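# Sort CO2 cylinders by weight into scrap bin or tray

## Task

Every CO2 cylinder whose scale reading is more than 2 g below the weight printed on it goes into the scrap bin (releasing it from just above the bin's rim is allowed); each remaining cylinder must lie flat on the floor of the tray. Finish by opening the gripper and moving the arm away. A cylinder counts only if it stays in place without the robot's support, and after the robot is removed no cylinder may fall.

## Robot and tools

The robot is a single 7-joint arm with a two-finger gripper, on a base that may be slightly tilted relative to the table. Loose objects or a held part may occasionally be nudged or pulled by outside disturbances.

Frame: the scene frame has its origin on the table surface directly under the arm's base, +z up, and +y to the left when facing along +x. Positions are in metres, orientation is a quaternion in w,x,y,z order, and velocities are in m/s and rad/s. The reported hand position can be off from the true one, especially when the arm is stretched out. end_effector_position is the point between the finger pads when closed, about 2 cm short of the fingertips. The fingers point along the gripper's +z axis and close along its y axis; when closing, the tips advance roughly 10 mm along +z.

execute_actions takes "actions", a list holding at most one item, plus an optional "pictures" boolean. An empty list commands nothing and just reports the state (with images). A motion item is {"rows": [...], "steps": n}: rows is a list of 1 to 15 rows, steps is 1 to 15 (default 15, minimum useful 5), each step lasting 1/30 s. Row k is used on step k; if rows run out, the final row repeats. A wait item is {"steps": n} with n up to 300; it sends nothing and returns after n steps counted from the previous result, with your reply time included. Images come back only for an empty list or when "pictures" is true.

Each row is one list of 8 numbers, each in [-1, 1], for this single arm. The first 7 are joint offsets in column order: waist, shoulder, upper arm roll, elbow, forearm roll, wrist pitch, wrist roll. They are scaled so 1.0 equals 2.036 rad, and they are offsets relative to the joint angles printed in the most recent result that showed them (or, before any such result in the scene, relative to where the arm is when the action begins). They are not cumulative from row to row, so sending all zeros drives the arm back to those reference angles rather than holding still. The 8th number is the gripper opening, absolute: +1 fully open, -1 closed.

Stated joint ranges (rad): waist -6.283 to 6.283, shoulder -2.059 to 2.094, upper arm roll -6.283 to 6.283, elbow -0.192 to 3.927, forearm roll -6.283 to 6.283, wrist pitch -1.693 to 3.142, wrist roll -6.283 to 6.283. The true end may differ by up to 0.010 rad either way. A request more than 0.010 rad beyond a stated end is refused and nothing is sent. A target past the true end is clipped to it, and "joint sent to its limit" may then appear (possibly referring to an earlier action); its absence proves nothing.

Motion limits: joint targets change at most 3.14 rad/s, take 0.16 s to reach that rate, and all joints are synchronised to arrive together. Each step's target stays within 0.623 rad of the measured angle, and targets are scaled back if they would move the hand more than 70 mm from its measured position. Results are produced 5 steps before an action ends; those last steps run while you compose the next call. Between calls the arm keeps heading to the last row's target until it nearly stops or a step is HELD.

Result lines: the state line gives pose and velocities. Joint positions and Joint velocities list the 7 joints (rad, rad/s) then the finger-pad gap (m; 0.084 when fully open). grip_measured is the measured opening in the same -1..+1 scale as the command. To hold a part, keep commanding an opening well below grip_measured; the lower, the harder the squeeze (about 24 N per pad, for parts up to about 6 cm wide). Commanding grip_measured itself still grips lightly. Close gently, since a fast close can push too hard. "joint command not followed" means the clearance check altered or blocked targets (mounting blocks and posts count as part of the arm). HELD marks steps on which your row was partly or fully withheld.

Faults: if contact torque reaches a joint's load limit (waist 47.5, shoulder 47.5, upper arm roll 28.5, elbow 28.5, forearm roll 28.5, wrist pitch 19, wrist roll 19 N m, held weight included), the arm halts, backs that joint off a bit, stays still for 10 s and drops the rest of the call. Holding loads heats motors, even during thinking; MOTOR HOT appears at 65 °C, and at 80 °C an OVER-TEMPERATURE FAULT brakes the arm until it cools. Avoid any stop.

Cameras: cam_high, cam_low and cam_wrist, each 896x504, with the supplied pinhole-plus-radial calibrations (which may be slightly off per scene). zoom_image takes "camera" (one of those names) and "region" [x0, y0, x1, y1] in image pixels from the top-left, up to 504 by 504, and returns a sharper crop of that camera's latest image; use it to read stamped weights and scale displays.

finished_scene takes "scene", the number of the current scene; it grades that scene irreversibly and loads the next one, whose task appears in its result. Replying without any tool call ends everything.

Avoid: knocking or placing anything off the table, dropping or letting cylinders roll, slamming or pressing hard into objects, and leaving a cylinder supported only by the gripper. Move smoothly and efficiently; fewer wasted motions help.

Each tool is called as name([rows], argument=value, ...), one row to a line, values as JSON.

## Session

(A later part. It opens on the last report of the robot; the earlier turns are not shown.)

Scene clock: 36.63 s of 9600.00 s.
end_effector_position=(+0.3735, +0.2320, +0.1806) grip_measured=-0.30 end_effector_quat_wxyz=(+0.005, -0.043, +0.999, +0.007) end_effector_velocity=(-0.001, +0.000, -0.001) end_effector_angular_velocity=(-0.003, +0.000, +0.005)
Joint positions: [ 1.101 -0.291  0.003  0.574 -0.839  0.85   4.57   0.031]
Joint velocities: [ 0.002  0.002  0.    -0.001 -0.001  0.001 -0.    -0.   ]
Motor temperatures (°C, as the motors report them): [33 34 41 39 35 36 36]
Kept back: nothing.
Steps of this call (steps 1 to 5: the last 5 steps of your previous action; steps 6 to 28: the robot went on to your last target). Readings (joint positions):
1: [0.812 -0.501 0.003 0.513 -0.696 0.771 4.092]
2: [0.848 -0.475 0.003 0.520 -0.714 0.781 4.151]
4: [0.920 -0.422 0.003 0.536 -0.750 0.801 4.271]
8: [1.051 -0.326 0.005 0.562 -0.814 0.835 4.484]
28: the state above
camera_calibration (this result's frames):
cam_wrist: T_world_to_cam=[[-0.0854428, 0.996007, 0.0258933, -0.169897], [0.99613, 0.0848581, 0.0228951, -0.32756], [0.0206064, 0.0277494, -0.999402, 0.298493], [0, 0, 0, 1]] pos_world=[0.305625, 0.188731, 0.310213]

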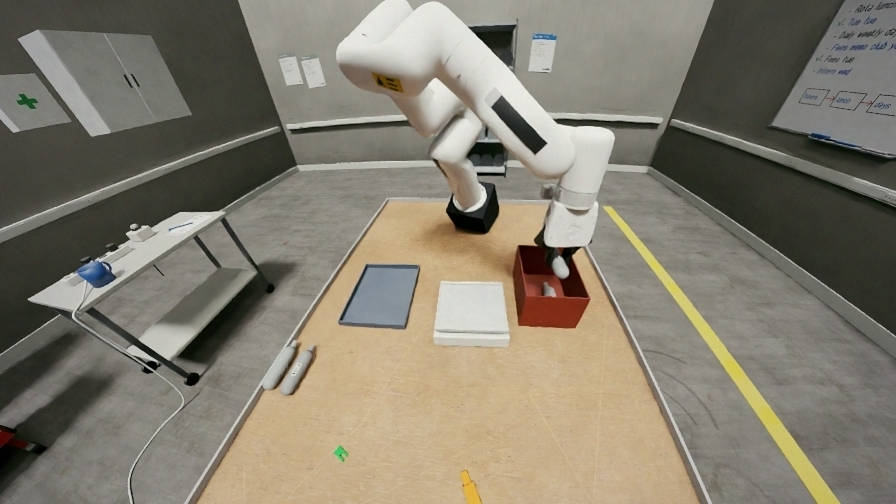

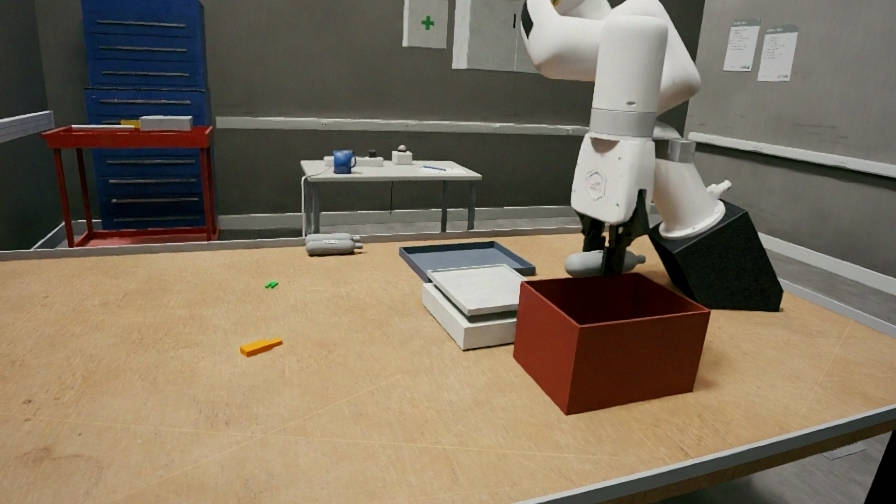

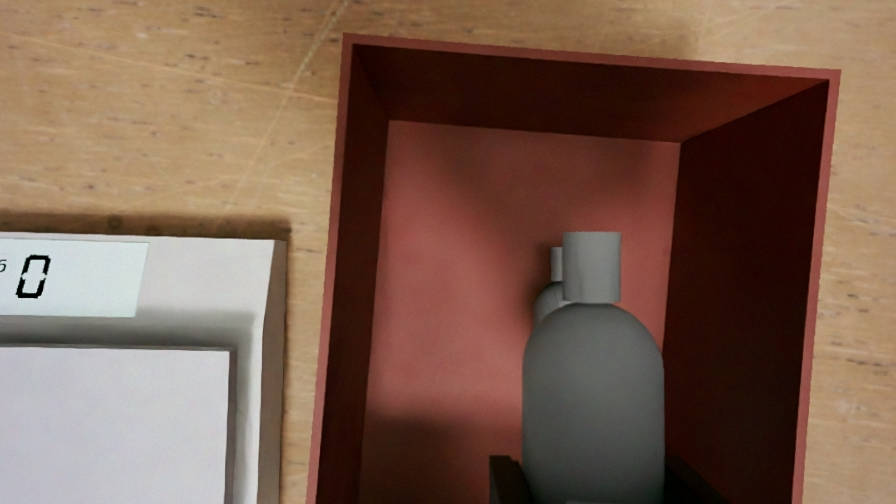

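zoom_image(camera="cam_high", region=[250, 330, 340, 400])

execute_actions([
  {"rows":[[-0.047,-0.013,0,-0.06,-0.04,-0.049,0,-0.9]]},
])

execute_actions([
  {"rows":[[0,0,0,0,0,0,0,-0.9],[0,0,0,0,0,0,0,-0.3],[0,0,0,0,0,0,0,0.1]],"steps":10},
])

execute_actions([
  {"rows":[[-0.1,-0.2,0,0.03,0.17,0.05,-0.3,0.1]]},
])

execute_actions([
  {"steps":15},
], pictures=true)

Region (250, 330, 340, 400) of cam_high's 896x504 image, scaled by 5.600, with more detail than that image has.

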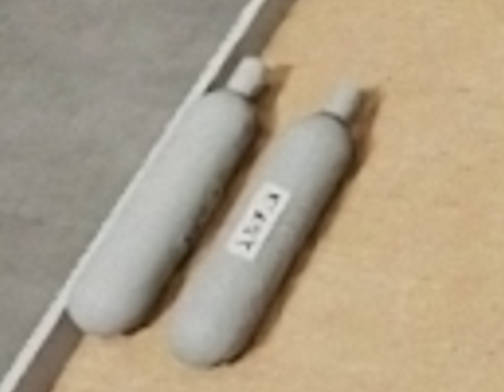

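Scene clock: 37.20 s of 9600.00 s.
end_effector_position=(+0.3544, +0.2008, +0.1465) grip_measured=-0.30 end_effector_quat_wxyz=(-0.001, -0.059, +0.998, -0.001) end_effector_velocity=(+0.012, +0.009, +0.006) end_effector_angular_velocity=(+0.069, -0.046, +0.010)
Joint positions: [ 1.009 -0.315  0.002  0.456 -0.916  0.756  4.57   0.031]
Joint velocities: [-0.044 -0.03   0.022 -0.016 -0.05  -0.078  0.001  0.   ]
Motor temperatures (°C, as the motors report them): [33 34 41 39 35 36 36]
Steps of this call (steps 1 to 7: the robot went on to your last target; steps 8 to 17: the first 10 steps of this action). Readings (joint positions):
8: [1.101 -0.291 0.003 0.574 -0.840 0.850 4.570]
9: [1.097 -0.292 0.004 0.570 -0.843 0.845 4.570]
11: [1.066 -0.302 0.005 0.532 -0.871 0.809 4.570]
15: [1.014 -0.313 0.000 0.460 -0.911 0.764 4.570]
17: the state above

Scene clock: 37.53 s of 9600.00 s.
end_effector_position=(+0.3548, +0.2012, +0.1467) grip_measured=+0.07 end_effector_quat_wxyz=(+0.001, -0.059, +0.998, +0.001) end_effector_velocity=(+0.004, +0.003, +0.004) end_effector_angular_velocity=(+0.010, -0.008, -0.004)
Joint positions: [ 1.006 -0.317  0.003  0.454 -0.92   0.751  4.57   0.047]
Joint velocities: [ 0.002 -0.003  0.001  0.008 -0.    -0.001  0.001  0.076]
Motor temperatures (°C, as the motors report them): [33 34 41 39 35 36 36]
Steps of this call (steps 1 to 5: the last 5 steps of your previous action; steps 6 to 10: the first 5 steps of this action, its rows measured from where the robot was after step 5). Readings (joint positions):
5: [1.006 -0.317 0.003 0.454 -0.920 0.751 4.570]
6: [1.006 -0.317 0.003 0.453 -0.920 0.751 4.570]
7: [1.006 -0.317 0.003 0.453 -0.920 0.751 4.570]
9: [1.006 -0.317 0.003 0.454 -0.920 0.751 4.570]
10: the state above

Scene clock: 38.03 s of 9600.00 s.
end_effector_position=(+0.4210, +0.1583, +0.1982) grip_measured=+0.09 end_effector_quat_wxyz=(+0.006, -0.046, +0.998, +0.029) end_effector_velocity=(+0.236, -0.214, +0.238) end_effector_angular_velocity=(+0.318, -0.075, -0.044)
Joint positions: [ 0.889 -0.552  0.003  0.49  -0.721  0.809  4.219  0.048]
Joint velocities: [-0.512 -1.023  0.001  0.138  0.865  0.256 -1.527  0.   ]
Motor temperatures (°C, as the motors report them): [33 34 41 39 35 36 36]
Steps of this call (steps 1 to 5: the last 5 steps of your previous action; steps 6 to 15: the first 10 steps of this action, its rows measured from where the robot was after step 5). Readings (joint positions):
5: [1.006 -0.317 0.003 0.454 -0.920 0.751 4.570]
6: [1.006 -0.317 0.003 0.454 -0.920 0.751 4.569]
7: [1.005 -0.320 0.004 0.454 -0.917 0.752 4.563]
9: [0.990 -0.349 0.005 0.456 -0.890 0.760 4.515]
13: [0.923 -0.484 0.003 0.480 -0.779 0.792 4.320]
15: the state above

Scene clock: 38.53 s of 9600.00 s.
end_effector_position=(+0.4548, +0.1214, +0.2403) grip_measured=+0.09 end_effector_quat_wxyz=(+0.019, -0.048, +0.997, +0.060) end_effector_velocity=(+0.005, -0.002, +0.006) end_effector_angular_velocity=(+0.008, -0.011, -0.005)
Joint positions: [ 0.803 -0.723  0.003  0.514 -0.575  0.853  3.96   0.048]
Joint velocities: [-0.005 -0.014 -0.     0.006  0.006  0.001 -0.012  0.   ]
Motor temperatures (°C, as the motors report them): [33 34 41 39 35 36 36]
Kept back: nothing.
Steps of this call (steps 1 to 5: the last 5 steps of your previous action; steps 6 to 15: the robot went on to your last target). Readings (joint positions):
1: [0.872 -0.586 0.003 0.495 -0.692 0.818 4.168]
2: [0.855 -0.620 0.003 0.500 -0.663 0.826 4.117]
4: [0.826 -0.678 0.002 0.510 -0.616 0.840 4.034]
8: [0.807 -0.716 0.003 0.514 -0.582 0.850 3.974]
15: the state above
camera_calibration (this result's frames):
cam_wrist: T_world_to_cam=[[-0.0973539, 0.986771, 0.129638, -0.0726803], [0.994329, 0.0908339, 0.0553045, -0.408179], [0.0427973, 0.134287, -0.990018, 0.334202], [0, 0, 0, 1]] pos_world=[0.384485, 0.0639163, 0.362862]

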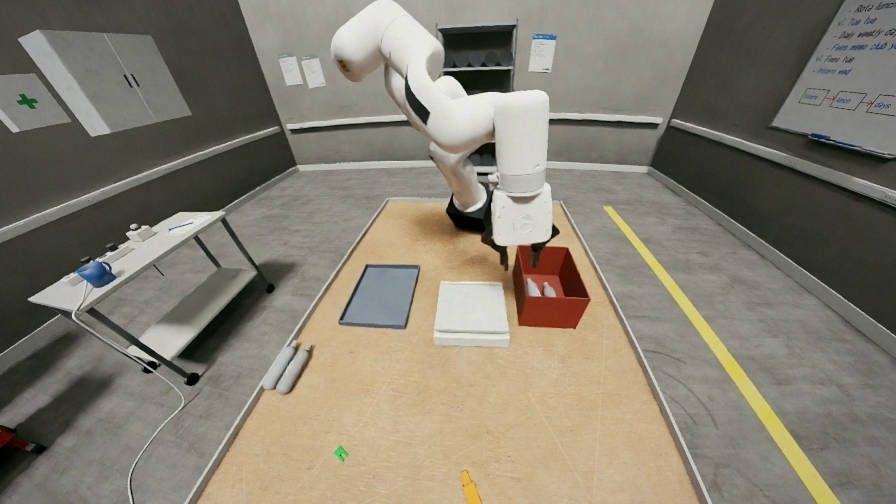

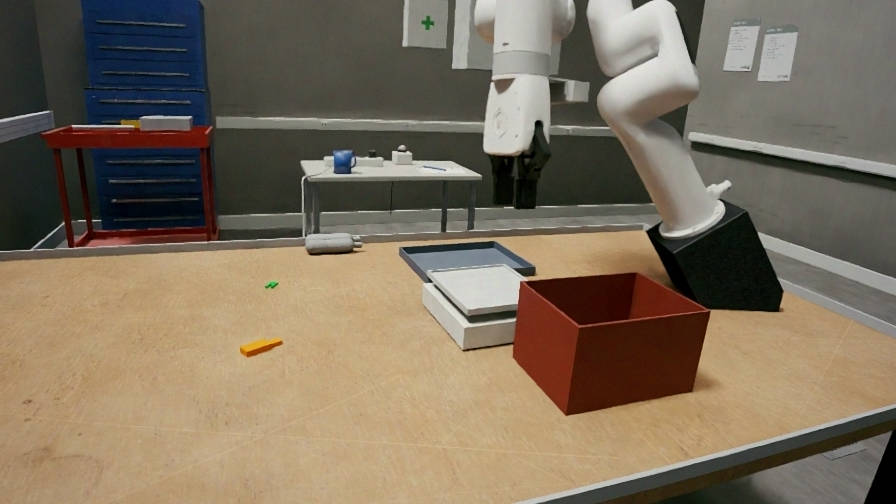

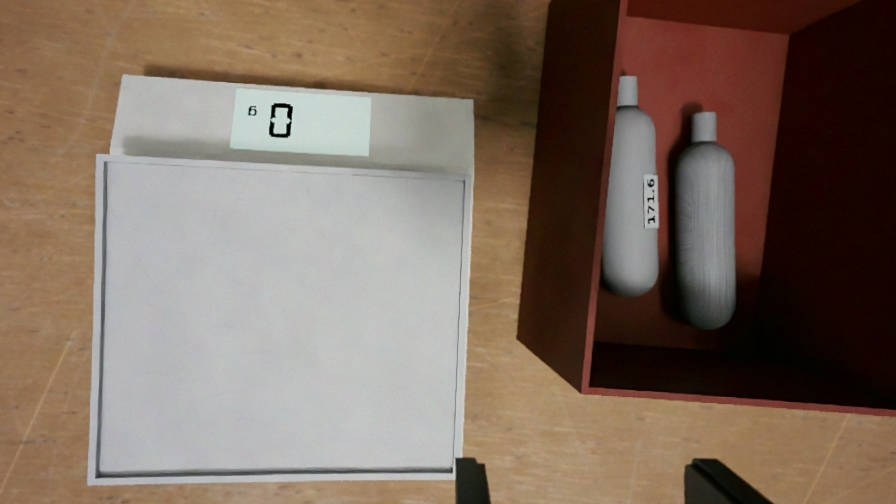

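execute_actions([
  {"rows":[[-0.633,0.39,0,0.495,0.395,0.005,-0.805,0.1]]},
])

execute_actions([
  {"steps":70},
], pictures=true)

Scene clock: 39.20 s of 9600.00 s.
end_effector_position=(+0.5337, +0.0824, +0.2006) grip_measured=+0.09 end_effector_quat_wxyz=(-0.067, +0.020, +0.995, +0.068) end_effector_velocity=(+0.304, -0.206, -0.184) end_effector_angular_velocity=(+0.134, +0.489, -0.514)
Joint positions: [ 0.521 -0.444  0.004  0.798 -0.293  0.856  3.677  0.048]
Joint velocities: [-1.056  1.004 -0.     1.042  0.991  0.014 -1.048 -0.   ]
Motor temperatures (°C, as the motors report them): [33 34 41 39 35 36 36]
Steps of this call (steps 1 to 10: the robot went on to your last target; steps 11 to 20: the first 10 steps of this action). Readings (joint positions):
11: [0.802 -0.724 0.003 0.515 -0.574 0.853 3.958]
12: [0.798 -0.720 0.004 0.520 -0.568 0.853 3.953]
14: [0.753 -0.675 0.007 0.564 -0.521 0.854 3.905]
18: [0.594 -0.515 0.004 0.726 -0.364 0.856 3.749]
20: the state above

Scene clock: 41.53 s of 9600.00 s.
end_effector_position=(+0.6510, -0.3895, +0.1431) grip_measured=+0.09 end_effector_quat_wxyz=(+0.001, -0.044, +0.999, +0.003) end_effector_velocity=(-0.001, +0.001, -0.000) end_effector_angular_velocity=(+0.002, +0.001, -0.001)
Joint positions: [-0.485  0.071  0.003  1.522  0.229  0.863  2.321  0.048]
Joint velocities: [-0.    -0.001  0.    -0.002  0.001  0.001  0.    -0.   ]
Motor temperatures (°C, as the motors report them): [33 34 41 40 35 36 36]
Kept back: nothing.
Steps of this call (steps 1 to 5: the last 5 steps of your previous action; steps 6 to 60: the robot went on to your last target; steps 61 to 70: nothing new was sent). Readings (joint positions):
1: [0.487 -0.412 0.004 0.832 -0.262 0.857 3.642]
2: [0.453 -0.383 0.003 0.865 -0.233 0.857 3.609]
4: [0.389 -0.335 0.003 0.929 -0.184 0.858 3.545]
8: [0.268 -0.258 0.003 1.043 -0.105 0.859 3.424]
70: the state above
The arm was judged still, so your last target was given up. Only a new action makes it travel on or press farther. Fingers that are still opening or closing keep moving.
camera_calibration (this result's frames):
cam_wrist: T_world_to_cam=[[-0.0869222, 0.996053, 0.0179796, 0.475914], [0.996136, 0.0866733, 0.0141869, -0.548436], [0.0125725, 0.0191432, -0.999738, 0.274449], [0, 0, 0, 1]] pos_world=[0.584234, -0.431754, 0.273601]

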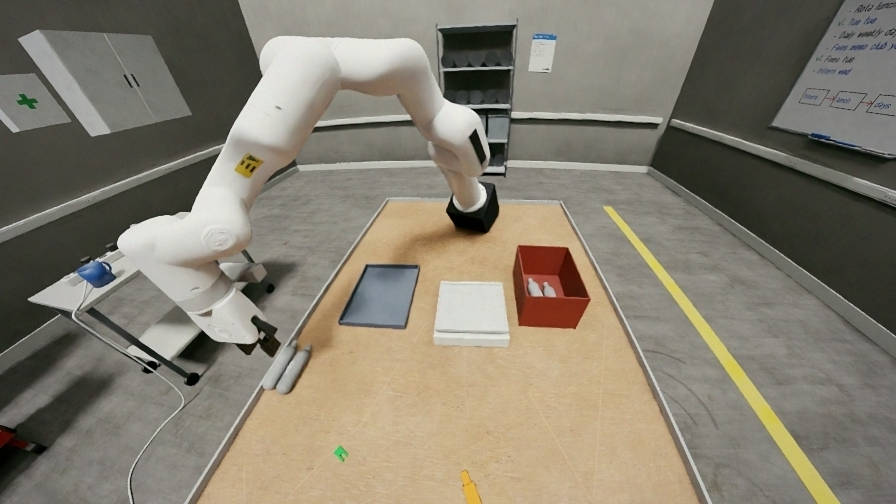

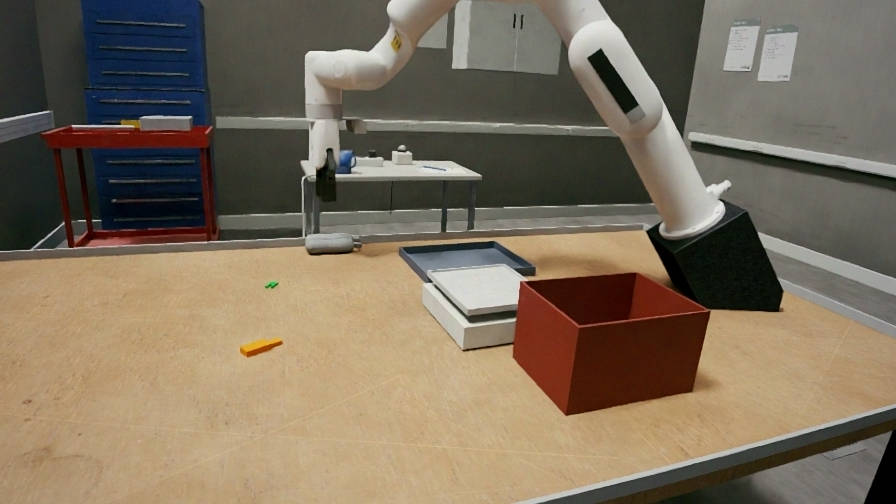

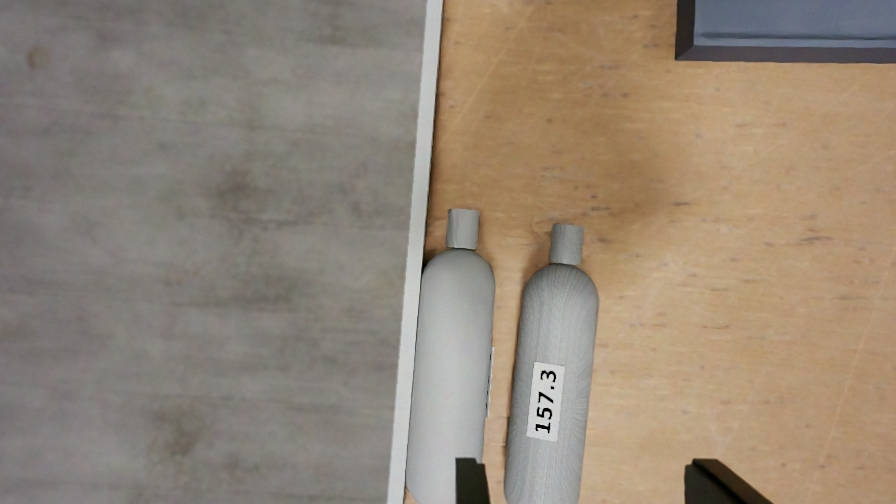

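execute_actions([
  {"rows":[[0.021,0.035,0,-0.049,0.003,-0.087,0.029,0.0]]},
])

execute_actions([
  {"steps":12},
], pictures=true)

Scene clock: 42.23 s of 9600.00 s.
end_effector_position=(+0.6353, -0.3691, +0.0721) grip_measured=-0.01 end_effector_quat_wxyz=(-0.005, -0.018, +1.000, +0.008) end_effector_velocity=(+0.039, -0.035, +0.025) end_effector_angular_velocity=(-0.127, -0.142, -0.052)
Joint positions: [-0.444  0.145  0.006  1.421  0.235  0.699  2.376  0.044]
Joint velocities: [ 0.019 -0.014 -0.028  0.014  0.005 -0.162  0.047  0.   ]
Motor temperatures (°C, as the motors report them): [33 34 41 40 35 36 36]
Steps of this call (steps 1 to 11: nothing new was sent; steps 12 to 21: the first 10 steps of this action). Readings (joint positions):
12: [-0.485 0.071 0.003 1.522 0.229 0.862 2.322]
13: [-0.484 0.073 0.003 1.520 0.230 0.856 2.323]
15: [-0.474 0.086 0.001 1.499 0.231 0.809 2.339]
19: [-0.447 0.139 0.006 1.428 0.235 0.714 2.372]
21: the state above

Scene clock: 42.63 s of 9600.00 s.
end_effector_position=(+0.6387, -0.3724, +0.0750) grip_measured=-0.01 end_effector_quat_wxyz=(+0.001, -0.016, +1.000, +0.002) end_effector_velocity=(+0.000, -0.001, -0.000) end_effector_angular_velocity=(-0.002, -0.000, +0.000)
Joint positions: [-0.443  0.142  0.003  1.422  0.235  0.686  2.38   0.044]
Joint velocities: [ 0.     0.001 -0.001  0.    -0.002 -0.002  0.001  0.   ]
Motor temperatures (°C, as the motors report them): [33 35 41 40 35 36 36]
Kept back: nothing.
Steps of this call (steps 1 to 5: the last 5 steps of your previous action; steps 6 to 12: the robot went on to your last target). Readings (joint positions):
1: [-0.443 0.144 0.005 1.423 0.235 0.695 2.378]
2: [-0.443 0.142 0.004 1.424 0.235 0.691 2.379]
4: [-0.443 0.140 0.003 1.426 0.235 0.688 2.380]
8: [-0.443 0.141 0.003 1.423 0.235 0.686 2.380]
12: the state above
camera_calibration (this result's frames):
cam_wrist: T_world_to_cam=[[-0.0307427, 0.999389, 0.016602, 0.424526], [0.99943, 0.0305038, 0.0144534, -0.559682], [0.0139381, 0.0170368, -0.999758, 0.204556], [0, 0, 0, 1]] pos_world=[0.569563, -0.41068, 0.205548]

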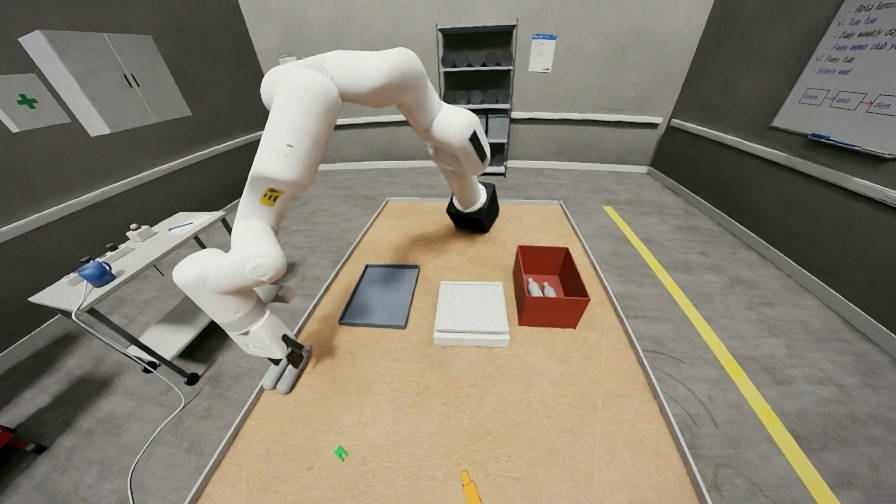

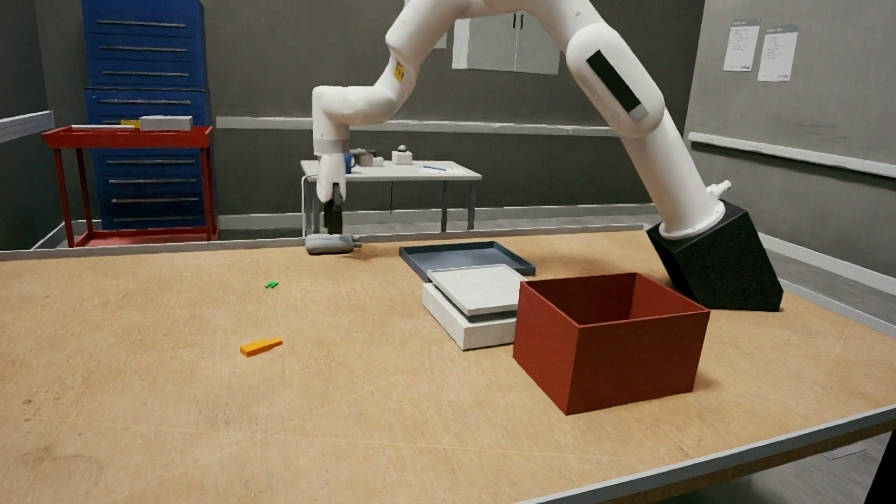

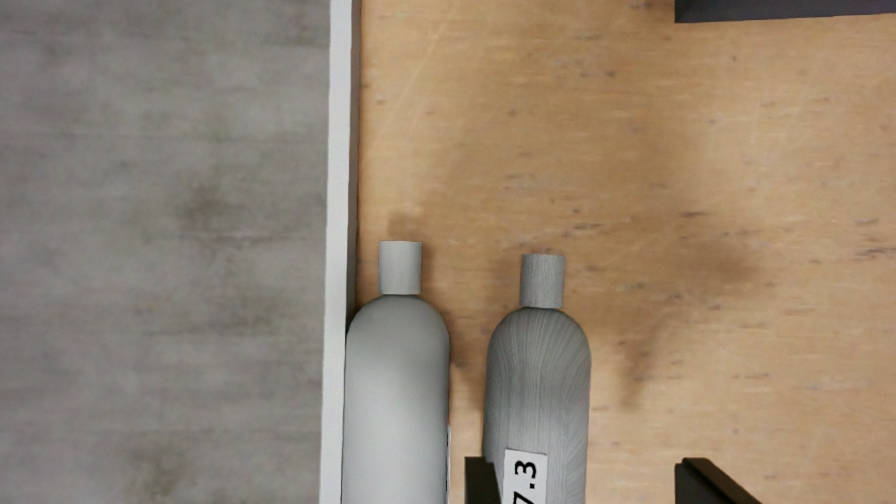

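execute_actions([
  {"rows":[[-0.003,0,0,0,0,0,0,0],[-0.003,0,0,0,0,0,0,0],[-0.003,0,0,0,0,0,0,0],[0.001,0.028,0,0.008,0.003,-0.02,0,0],[0.001,0.028,0,0.008,0.003,-0.02,0,0],[0.001,0.028,0,0.008,0.003,-0.02,0,0],[0.001,0.028,0,0.008,0.003,-0.02,0,0],[0.005,0.056,0,0.016,0.006,-0.04,0,0]]},
])

execute_actions([
  {"rows":[[0,0,0,0,0,0,0,0],[0,0,0,0,0,0,0,0],[0,0,0,0,0,0,0,-0.1],[0,0,0,0,0,0,0,-0.2],[0,0,0,0,0,0,0,-0.3],[0,0,0,0,0,0,0,-0.45],[0,0,0,0,0,0,0,-0.6],[0,0,0,0,0,0,0,-0.9]]},
])

execute_actions([
  {"rows":[[-0.015,-0.13,0,-0.03,-0.01,0.1,0,-0.9]]},
])

execute_actions([
  {"steps":10},
], pictures=true)

Scene clock: 43.30 s of 9600.00 s.
end_effector_position=(+0.6368, -0.3760, +0.0454) grip_measured=-0.01 end_effector_quat_wxyz=(+0.000, -0.011, +1.000, +0.001) end_effector_velocity=(+0.012, -0.006, -0.217) end_effector_angular_velocity=(-0.014, -0.030, -0.034)
Joint positions: [-0.439  0.21   0.004  1.441  0.243  0.637  2.38   0.044]
Joint velocities: [ 0.074  0.516  0.     0.18   0.056 -0.375  0.    -0.   ]
Motor temperatures (°C, as the motors report them): [33 35 41 40 35 36 36]
Steps of this call (steps 1 to 10: the robot went on to your last target; steps 11 to 20: the first 10 steps of this action). Readings (joint positions):
11: [-0.443 0.143 0.004 1.422 0.235 0.686 2.380]
12: [-0.444 0.143 0.004 1.422 0.235 0.686 2.380]
14: [-0.446 0.143 0.004 1.422 0.236 0.686 2.380]
18: [-0.443 0.181 0.003 1.435 0.240 0.657 2.380]
20: the state above

Scene clock: 43.80 s of 9600.00 s.
end_effector_position=(+0.6357, -0.3734, +0.0255) grip_measured=-0.30 end_effector_quat_wxyz=(-0.001, -0.010, +1.000, +0.003) end_effector_velocity=(+0.014, +0.020, +0.002) end_effector_angular_velocity=(+0.023, -0.015, +0.024)
Joint positions: [-0.432  0.253  0.005  1.451  0.247  0.609  2.38   0.031]
Joint velocities: [ 0.013 -0.007  0.023  0.002  0.003  0.004  0.    -0.   ]
Motor temperatures (°C, as the motors report them): [33 35 41 40 35 36 36]
Steps of this call (steps 1 to 5: the last 5 steps of your previous action; steps 6 to 15: the first 10 steps of this action, its rows measured from where the robot was after step 5). Readings (joint positions):
5: [-0.430 0.253 0.008 1.451 0.247 0.610 2.380]
6: [-0.430 0.255 0.007 1.451 0.248 0.609 2.380]
7: [-0.430 0.255 0.007 1.450 0.248 0.609 2.380]
9: [-0.431 0.254 0.006 1.451 0.247 0.609 2.380]
13: [-0.433 0.253 0.004 1.451 0.247 0.609 2.380]
15: the state above

Scene clock: 44.30 s of 9600.00 s.
end_effector_position=(+0.6421, -0.3679, +0.1328) grip_measured=-0.30 end_effector_quat_wxyz=(+0.007, -0.021, +1.000, +0.002) end_effector_velocity=(+0.008, +0.014, +0.273) end_effector_angular_velocity=(-0.059, -0.082, +0.052)
Joint positions: [-0.457  0.021  0.006  1.405  0.23   0.781  2.38   0.031]
Joint velocities: [-0.063 -0.571 -0.004 -0.091 -0.04   0.383 -0.001 -0.   ]
Motor temperatures (°C, as the motors report them): [33 35 41 40 35 36 36]
Steps of this call (steps 1 to 5: the last 5 steps of your previous action; steps 6 to 15: the first 10 steps of this action, its rows measured from where the robot was after step 5). Readings (joint positions):
5: [-0.431 0.252 0.007 1.451 0.247 0.610 2.380]
6: [-0.431 0.252 0.007 1.451 0.247 0.610 2.380]
7: [-0.431 0.249 0.007 1.449 0.247 0.615 2.380]
9: [-0.436 0.211 0.009 1.432 0.244 0.651 2.380]
13: [-0.451 0.074 0.007 1.414 0.234 0.744 2.380]
15: the state above

Scene clock: 44.63 s of 9600.00 s.
end_effector_position=(+0.6361, -0.3628, +0.1425) grip_measured=-0.30 end_effector_quat_wxyz=(-0.000, -0.023, +1.000, +0.007) end_effector_velocity=(+0.011, -0.006, +0.021) end_effector_angular_velocity=(-0.023, -0.032, +0.004)
Joint positions: [-0.461 -0.009  0.007  1.389  0.227  0.813  2.38   0.031]
Joint velocities: [-0.003 -0.024 -0.002  0.018 -0.     0.003 -0.     0.   ]
Motor temperatures (°C, as the motors report them): [33 35 41 40 35 36 36]
Kept back: nothing.
Steps of this call (steps 1 to 5: the last 5 steps of your previous action; steps 6 to 10: the robot went on to your last target). Readings (joint positions):
1: [-0.459 0.006 0.006 1.402 0.229 0.791 2.380]
2: [-0.460 -0.002 0.006 1.400 0.228 0.798 2.380]
4: [-0.461 -0.007 0.007 1.393 0.228 0.807 2.380]
8: [-0.461 -0.008 0.008 1.388 0.227 0.812 2.380]
10: the state above
camera_calibration (this result's frames):
cam_wrist: T_world_to_cam=[[-0.0438166, 0.99869, 0.0264106, 0.420362], [0.998973, 0.0434925, 0.012721, -0.553113], [0.0115556, 0.0269409, -0.99957, 0.277004], [0, 0, 0, 1]] pos_world=[0.567763, -0.403218, 0.272819]

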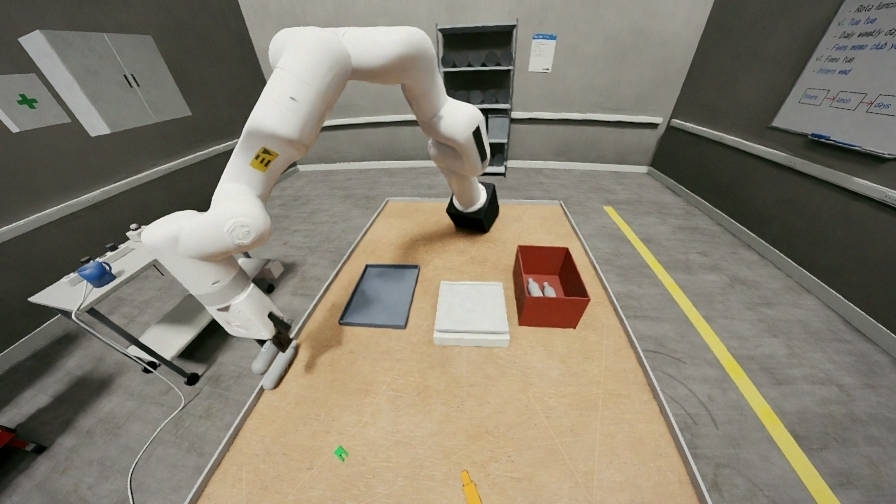

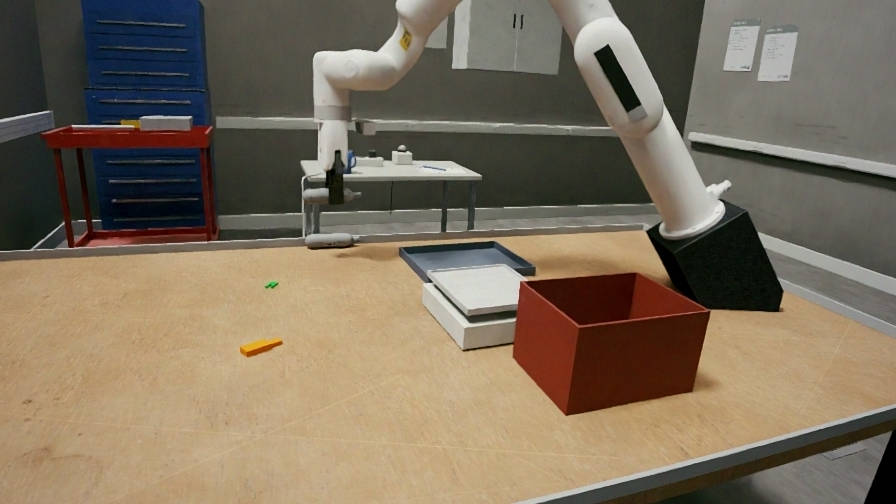

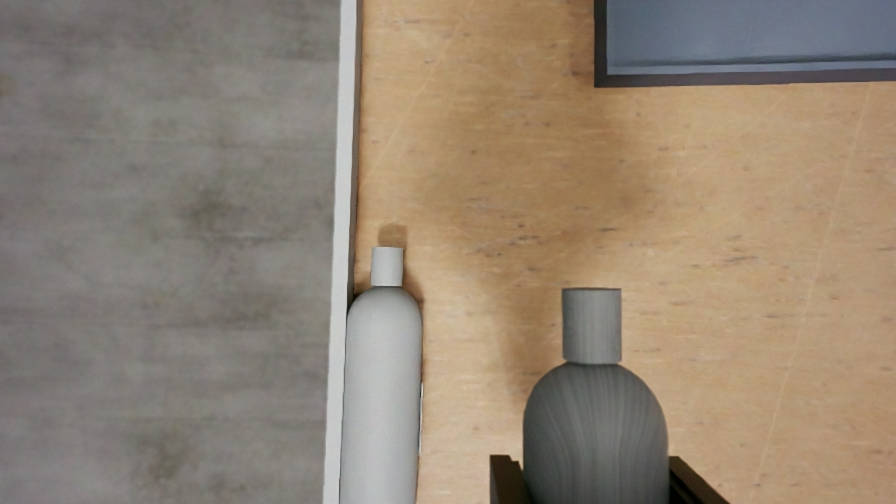

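execute_actions([
  {"rows":[[0.408,-0.29,-0.002,-0.496,-0.426,-0.144,0.683,-0.9]]},
])

execute_actions([
  {"steps":25},
])

execute_actions([
  {"steps":30},
])

Scene clock: 45.13 s of 9600.00 s.
end_effector_position=(+0.6478, -0.2525, +0.1657) grip_measured=-0.30 end_effector_quat_wxyz=(+0.007, -0.081, +0.997, -0.017) end_effector_velocity=(-0.045, +0.437, +0.018) end_effector_angular_velocity=(-0.071, +0.007, +0.478)
Joint positions: [-0.235 -0.204  0.007  1.165  0.     0.718  2.607  0.031]
Joint velocities: [ 0.889 -0.62  -0.014 -0.896 -0.887 -0.305  0.885 -0.   ]
Motor temperatures (°C, as the motors report them): [33 35 41 40 35 36 36]
Steps of this call (steps 1 to 5: the robot went on to your last target; steps 6 to 15: the first 10 steps of this action). Readings (joint positions):
6: [-0.461 -0.012 0.007 1.390 0.227 0.813 2.381]
7: [-0.457 -0.016 0.006 1.385 0.221 0.810 2.386]
9: [-0.417 -0.053 -0.001 1.340 0.177 0.789 2.430]
13: [-0.294 -0.160 0.008 1.224 0.059 0.739 2.548]
15: the state above

Scene clock: 45.97 s of 9600.00 s.
end_effector_position=(+0.4654, +0.0197, +0.1337) grip_measured=-0.30 end_effector_quat_wxyz=(-0.002, -0.051, +0.999, +0.004) end_effector_velocity=(-0.175, +0.127, -0.021) end_effector_angular_velocity=(+0.076, +0.004, -0.236)
Joint positions: [ 0.345 -0.583  0.004  0.412 -0.613  0.529  3.698  0.031]
Joint velocities: [ 0.332 -0.21   0.008 -0.476 -0.344 -0.101  0.889 -0.   ]
Motor temperatures (°C, as the motors report them): [33 35 41 40 35 36 36]
Kept back: nothing.
Steps of this call (steps 1 to 5: the last 5 steps of your previous action; steps 6 to 25: the robot went on to your last target). Readings (joint positions):
1: [-0.205 -0.224 0.007 1.135 -0.029 0.708 2.637]
2: [-0.176 -0.243 0.007 1.105 -0.059 0.698 2.667]
4: [-0.119 -0.280 0.007 1.043 -0.119 0.680 2.729]
8: [-0.017 -0.347 0.007 0.911 -0.228 0.646 2.861]
25: the state above

Scene clock: 46.97 s of 9600.00 s.
end_effector_position=(+0.4543, +0.0285, +0.1332) grip_measured=-0.30 end_effector_quat_wxyz=(+0.001, -0.038, +0.999, +0.007) end_effector_velocity=(-0.002, +0.000, -0.002) end_effector_angular_velocity=(-0.001, +0.005, +0.001)
Joint positions: [ 0.369 -0.6    0.003  0.379 -0.64   0.52   3.771  0.031]
Joint velocities: [ 0.     0.003  0.    -0.003 -0.001 -0.001  0.001  0.   ]
Motor temperatures (°C, as the motors report them): [33 35 41 40 35 36 36]
Kept back: nothing.
Steps of this call (steps 1 to 30: the robot went on to your last target). Readings (joint positions):
1: [0.353 -0.589 0.004 0.400 -0.622 0.526 3.722]
2: [0.359 -0.592 0.004 0.393 -0.628 0.524 3.738]
4: [0.364 -0.596 0.003 0.387 -0.634 0.521 3.756]
8: [0.368 -0.599 0.003 0.383 -0.639 0.520 3.767]
30: the state above
The arm was judged still, so your last target was given up. Only a new action makes it travel on or press farther. Fingers that are still opening or closing keep moving.

execute_actions([
  {"rows":[[-0.037,0.081,0,0.003,-0.11,-0.072,0.068,-0.9]]},
])

execute_actions([
  {"rows":[[0,0.002,0,0,0,0,0,-0.9],[0,0.002,0,0,0,0,0,-0.9],[0,0.002,0,0,0,0,0,-0.5],[0,0.002,0,0,0,0,0,-0.3],[0,0.002,0,0,0,0,0,-0.2],[0,0.002,0,0,0,0,0,-0.1],[0,0.002,0,0,0,0,0,0],[0,0.002,0,0,0,0,0,0.1]]},
])

execute_actions([
  {"steps":40},
], pictures=true)

Scene clock: 47.47 s of 9600.00 s.
end_effector_position=(+0.4450, +0.0292, +0.0906) grip_measured=-0.30 end_effector_quat_wxyz=(-0.000, -0.061, +0.998, -0.004) end_effector_velocity=(+0.017, +0.009, -0.021) end_effector_angular_velocity=(+0.026, -0.066, +0.034)
Joint positions: [ 0.299 -0.444  0.003  0.382 -0.847  0.385  3.898  0.031]
Joint velocities: [-0.063  0.118  0.005  0.04  -0.203 -0.148  0.13   0.   ]
Motor temperatures (°C, as the motors report them): [33 35 41 40 35 36 36]
Steps of this call (steps 1 to 5: nothing new was sent; steps 6 to 15: the first 10 steps of this action). Readings (joint positions):
6: [0.369 -0.600 0.003 0.379 -0.640 0.519 3.771]
7: [0.368 -0.597 0.003 0.380 -0.646 0.516 3.774]
9: [0.352 -0.564 0.004 0.383 -0.693 0.484 3.804]
13: [0.306 -0.460 0.003 0.382 -0.825 0.400 3.885]
15: the state above

Scene clock: 47.97 s of 9600.00 s.
end_effector_position=(+0.4465, +0.0303, +0.0889) grip_measured=+0.09 end_effector_quat_wxyz=(+0.002, -0.063, +0.998, -0.003) end_effector_velocity=(-0.002, -0.000, -0.002) end_effector_angular_velocity=(-0.001, +0.006, +0.000)
Joint positions: [ 0.295 -0.434  0.003  0.386 -0.861  0.374  3.907  0.048]
Joint velocities: [-0.001  0.004 -0.001 -0.001 -0.001 -0.    -0.     0.006]
Motor temperatures (°C, as the motors report them): [33 35 41 40 35 36 36]
Steps of this call (steps 1 to 5: the last 5 steps of your previous action; steps 6 to 15: the first 10 steps of this action, its rows measured from where the robot was after step 5). Readings (joint positions):
5: [0.295 -0.437 0.003 0.386 -0.861 0.375 3.907]
6: [0.295 -0.437 0.003 0.386 -0.862 0.374 3.908]
7: [0.295 -0.436 0.003 0.386 -0.862 0.374 3.908]
9: [0.295 -0.435 0.003 0.386 -0.861 0.374 3.908]
13: [0.295 -0.434 0.003 0.387 -0.861 0.374 3.907]
15: the state above

Scene clock: 49.30 s of 9600.00 s.
end_effector_position=(+0.4461, +0.0302, +0.0886) grip_measured=+0.09 end_effector_quat_wxyz=(+0.002, -0.063, +0.998, -0.003) end_effector_velocity=(+0.000, +0.000, +0.000) end_effector_angular_velocity=(+0.001, -0.001, +0.002)
Joint positions: [ 0.295 -0.433  0.003  0.386 -0.861  0.375  3.907  0.048]
Joint velocities: [-0.     0.     0.001 -0.    -0.001 -0.001 -0.     0.   ]
Motor temperatures (°C, as the motors report them): [33 35 41 40 35 36 36]
Kept back: nothing.
Steps of this call (steps 1 to 5: the last 5 steps of your previous action; steps 6 to 15: the robot went on to your last target; steps 16 to 40: nothing new was sent). Readings (joint positions):
1: [0.295 -0.434 0.003 0.386 -0.861 0.375 3.907]
2: [0.295 -0.434 0.003 0.386 -0.861 0.375 3.907]
4: [0.295 -0.433 0.003 0.386 -0.861 0.375 3.907]
8: [0.295 -0.433 0.003 0.386 -0.861 0.375 3.907]
40: the state above
The arm was judged still, so your last target was given up. Only a new action makes it travel on or press farther. Fingers that are still opening or closing keep moving.
camera_calibration (this result's frames):
cam_wrist: T_world_to_cam=[[-0.123502, 0.992318, 0.00718993, 0.0584666], [0.99224, 0.123381, 0.0154072, -0.379419], [0.0144018, 0.00903697, -0.999855, 0.214002], [0, 0, 0, 1]] pos_world=[0.380614, -0.0131383, 0.219397]

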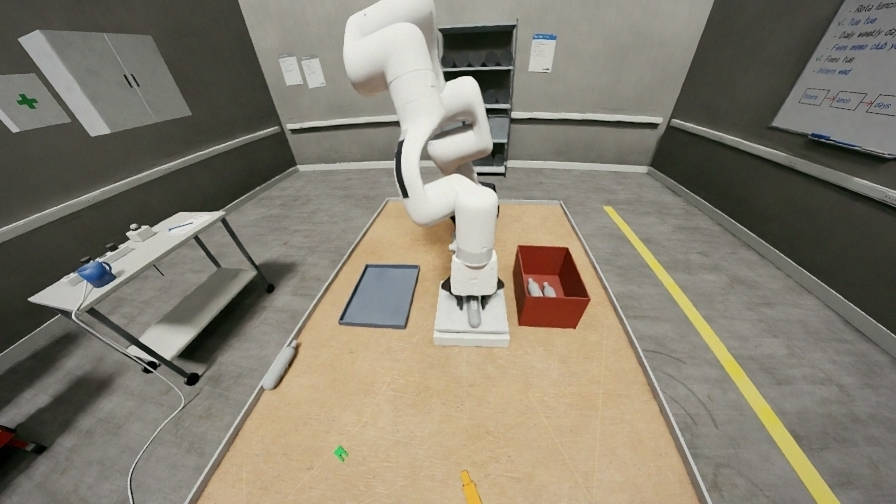

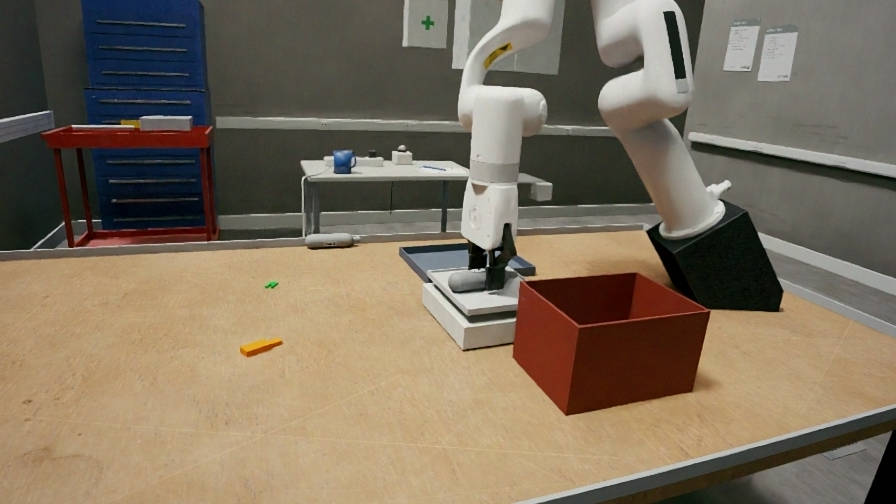

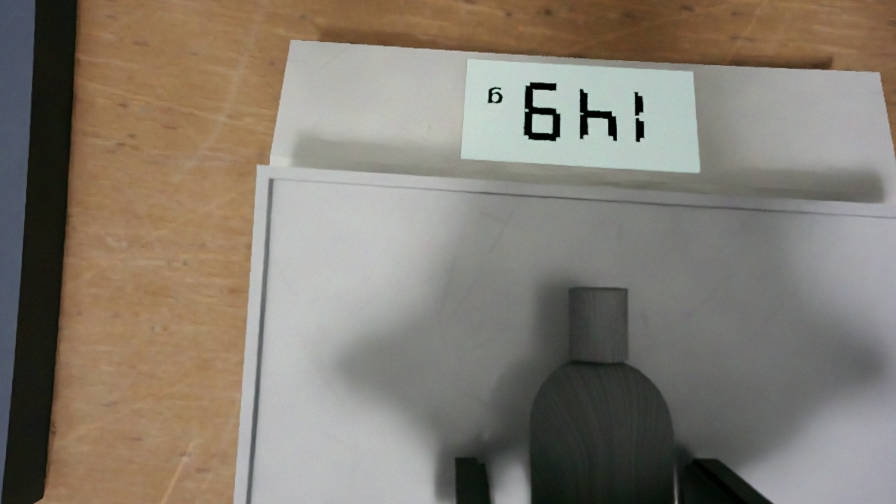

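execute_actions([
  {"rows":[[0,0,0,0,0,0,0,0.0],[0,0,0,0,0,0,0,-0.1],[0,0,0,0,0,0,0,-0.2],[0,0,0,0,0,0,0,-0.3],[0,0,0,0,0,0,0,-0.45],[0,0,0,0,0,0,0,-0.6],[0,0,0,0,0,0,0,-0.9]],"steps":12},
])

execute_actions([
  {"rows":[[0.1,-0.146,0,0.03,0.157,0.153,-0.1,-0.9]]},
])

execute_actions([
  {"steps":12},
])

execute_actions([
  {"rows":[[0.32,0.215,0,0.063,-0.146,0.09,0.46,-0.9]]},
])

execute_actions([
  {"steps":28},
])

Scene clock: 49.93 s of 9600.00 s.
end_effector_position=(+0.4461, +0.0302, +0.0886) grip_measured=-0.30 end_effector_quat_wxyz=(+0.002, -0.063, +0.998, -0.003) end_effector_velocity=(-0.000, +0.000, -0.000) end_effector_angular_velocity=(+0.000, +0.000, +0.001)
Joint positions: [ 0.295 -0.433  0.003  0.386 -0.861  0.375  3.907  0.031]
Joint velocities: [-0.     0.001  0.001  0.     0.    -0.     0.    -0.   ]
Motor temperatures (°C, as the motors report them): [33 35 41 40 35 36 36]
Steps of this call (steps 1 to 12: nothing new was sent; steps 13 to 19: the first 7 steps of this action). Readings (joint positions):
13: [0.295 -0.433 0.003 0.386 -0.861 0.375 3.907]
14: [0.295 -0.433 0.003 0.386 -0.861 0.375 3.907]
16: [0.295 -0.433 0.003 0.386 -0.861 0.375 3.907]
19: the state above

Scene clock: 50.43 s of 9600.00 s.
end_effector_position=(+0.4794, +0.0430, +0.1809) grip_measured=-0.30 end_effector_quat_wxyz=(+0.029, -0.051, +0.998, +0.019) end_effector_velocity=(+0.032, +0.052, +0.236) end_effector_angular_velocity=(+0.285, -0.081, -0.013)
Joint positions: [ 0.469 -0.69   0.004  0.442 -0.59   0.637  3.735  0.031]
Joint velocities: [ 0.404 -0.613  0.011  0.138  0.614  0.585 -0.388  0.   ]
Motor temperatures (°C, as the motors report them): [33 35 41 40 35 36 36]
Steps of this call (steps 1 to 5: the last 5 steps of your previous action; steps 6 to 15: the first 10 steps of this action, its rows measured from where the robot was after step 5). Readings (joint positions):
5: [0.295 -0.433 0.003 0.386 -0.861 0.375 3.907]
6: [0.295 -0.433 0.003 0.386 -0.861 0.375 3.907]
7: [0.298 -0.437 0.003 0.386 -0.856 0.381 3.904]
9: [0.327 -0.477 0.002 0.391 -0.809 0.429 3.873]
13: [0.430 -0.631 0.004 0.430 -0.650 0.580 3.773]
15: the state above

Scene clock: 50.83 s of 9600.00 s.
end_effector_position=(+0.4758, +0.0460, +0.1936) grip_measured=-0.30 end_effector_quat_wxyz=(+0.023, -0.052, +0.998, +0.028) end_effector_velocity=(+0.002, +0.002, +0.004) end_effector_angular_velocity=(+0.006, -0.005, -0.000)
Joint positions: [ 0.498 -0.729  0.003  0.447 -0.542  0.686  3.704  0.031]
Joint velocities: [ 0.005 -0.006  0.002  0.005  0.007  0.004 -0.003  0.   ]
Motor temperatures (°C, as the motors report them): [33 35 41 40 35 36 36]
Kept back: nothing.
Steps of this call (steps 1 to 5: the last 5 steps of your previous action; steps 6 to 12: the robot went on to your last target). Readings (joint positions):
1: [0.480 -0.706 0.005 0.446 -0.574 0.653 3.725]
2: [0.486 -0.715 0.004 0.447 -0.563 0.664 3.718]
4: [0.493 -0.723 0.003 0.445 -0.552 0.676 3.710]
8: [0.497 -0.727 0.003 0.445 -0.544 0.684 3.705]
12: the state above

Scene clock: 51.17 s of 9600.00 s.
end_effector_position=(+0.4363, +0.1385, +0.1837) grip_measured=-0.30 end_effector_quat_wxyz=(-0.008, -0.085, +0.996, +0.027) end_effector_velocity=(-0.184, +0.343, -0.009) end_effector_angular_velocity=(-0.086, +0.090, -0.048)
Joint positions: [ 0.784 -0.535  0.003  0.503 -0.674  0.767  4.025  0.031]
Joint velocities: [ 1.115  0.744  0.001  0.221 -0.505  0.31   1.574  0.   ]
Motor temperatures (°C, as the motors report them): [33 35 41 40 35 36 36]
Steps of this call (steps 1 to 10: the first 10 steps of this action). Readings (joint positions):
1: [0.498 -0.729 0.003 0.447 -0.542 0.686 3.705]
2: [0.503 -0.726 0.002 0.448 -0.545 0.688 3.710]
4: [0.548 -0.696 -0.000 0.460 -0.567 0.702 3.758]
8: [0.709 -0.585 0.003 0.489 -0.640 0.746 3.926]
10: the state above

Scene clock: 52.10 s of 9600.00 s.
end_effector_position=(+0.3643, +0.2412, +0.1895) grip_measured=-0.30 end_effector_quat_wxyz=(+0.010, -0.027, +1.000, +0.012) end_effector_velocity=(-0.001, +0.000, -0.001) end_effector_angular_velocity=(-0.002, +0.001, +0.002)
Joint positions: [ 1.149 -0.292  0.003  0.575 -0.84   0.869  4.641  0.031]
Joint velocities: [ 0.002  0.003  0.001 -0.    -0.     0.001  0.002  0.   ]
Motor temperatures (°C, as the motors report them): [33 35 41 40 35 36 36]
Kept back: nothing.
Steps of this call (steps 1 to 5: the last 5 steps of your previous action; steps 6 to 28: the robot went on to your last target). Readings (joint positions):
1: [0.821 -0.510 0.003 0.511 -0.691 0.777 4.080]
2: [0.858 -0.486 0.003 0.518 -0.707 0.787 4.138]
4: [0.930 -0.438 0.003 0.532 -0.740 0.807 4.262]
8: [1.072 -0.343 0.004 0.559 -0.804 0.847 4.505]
28: the state above


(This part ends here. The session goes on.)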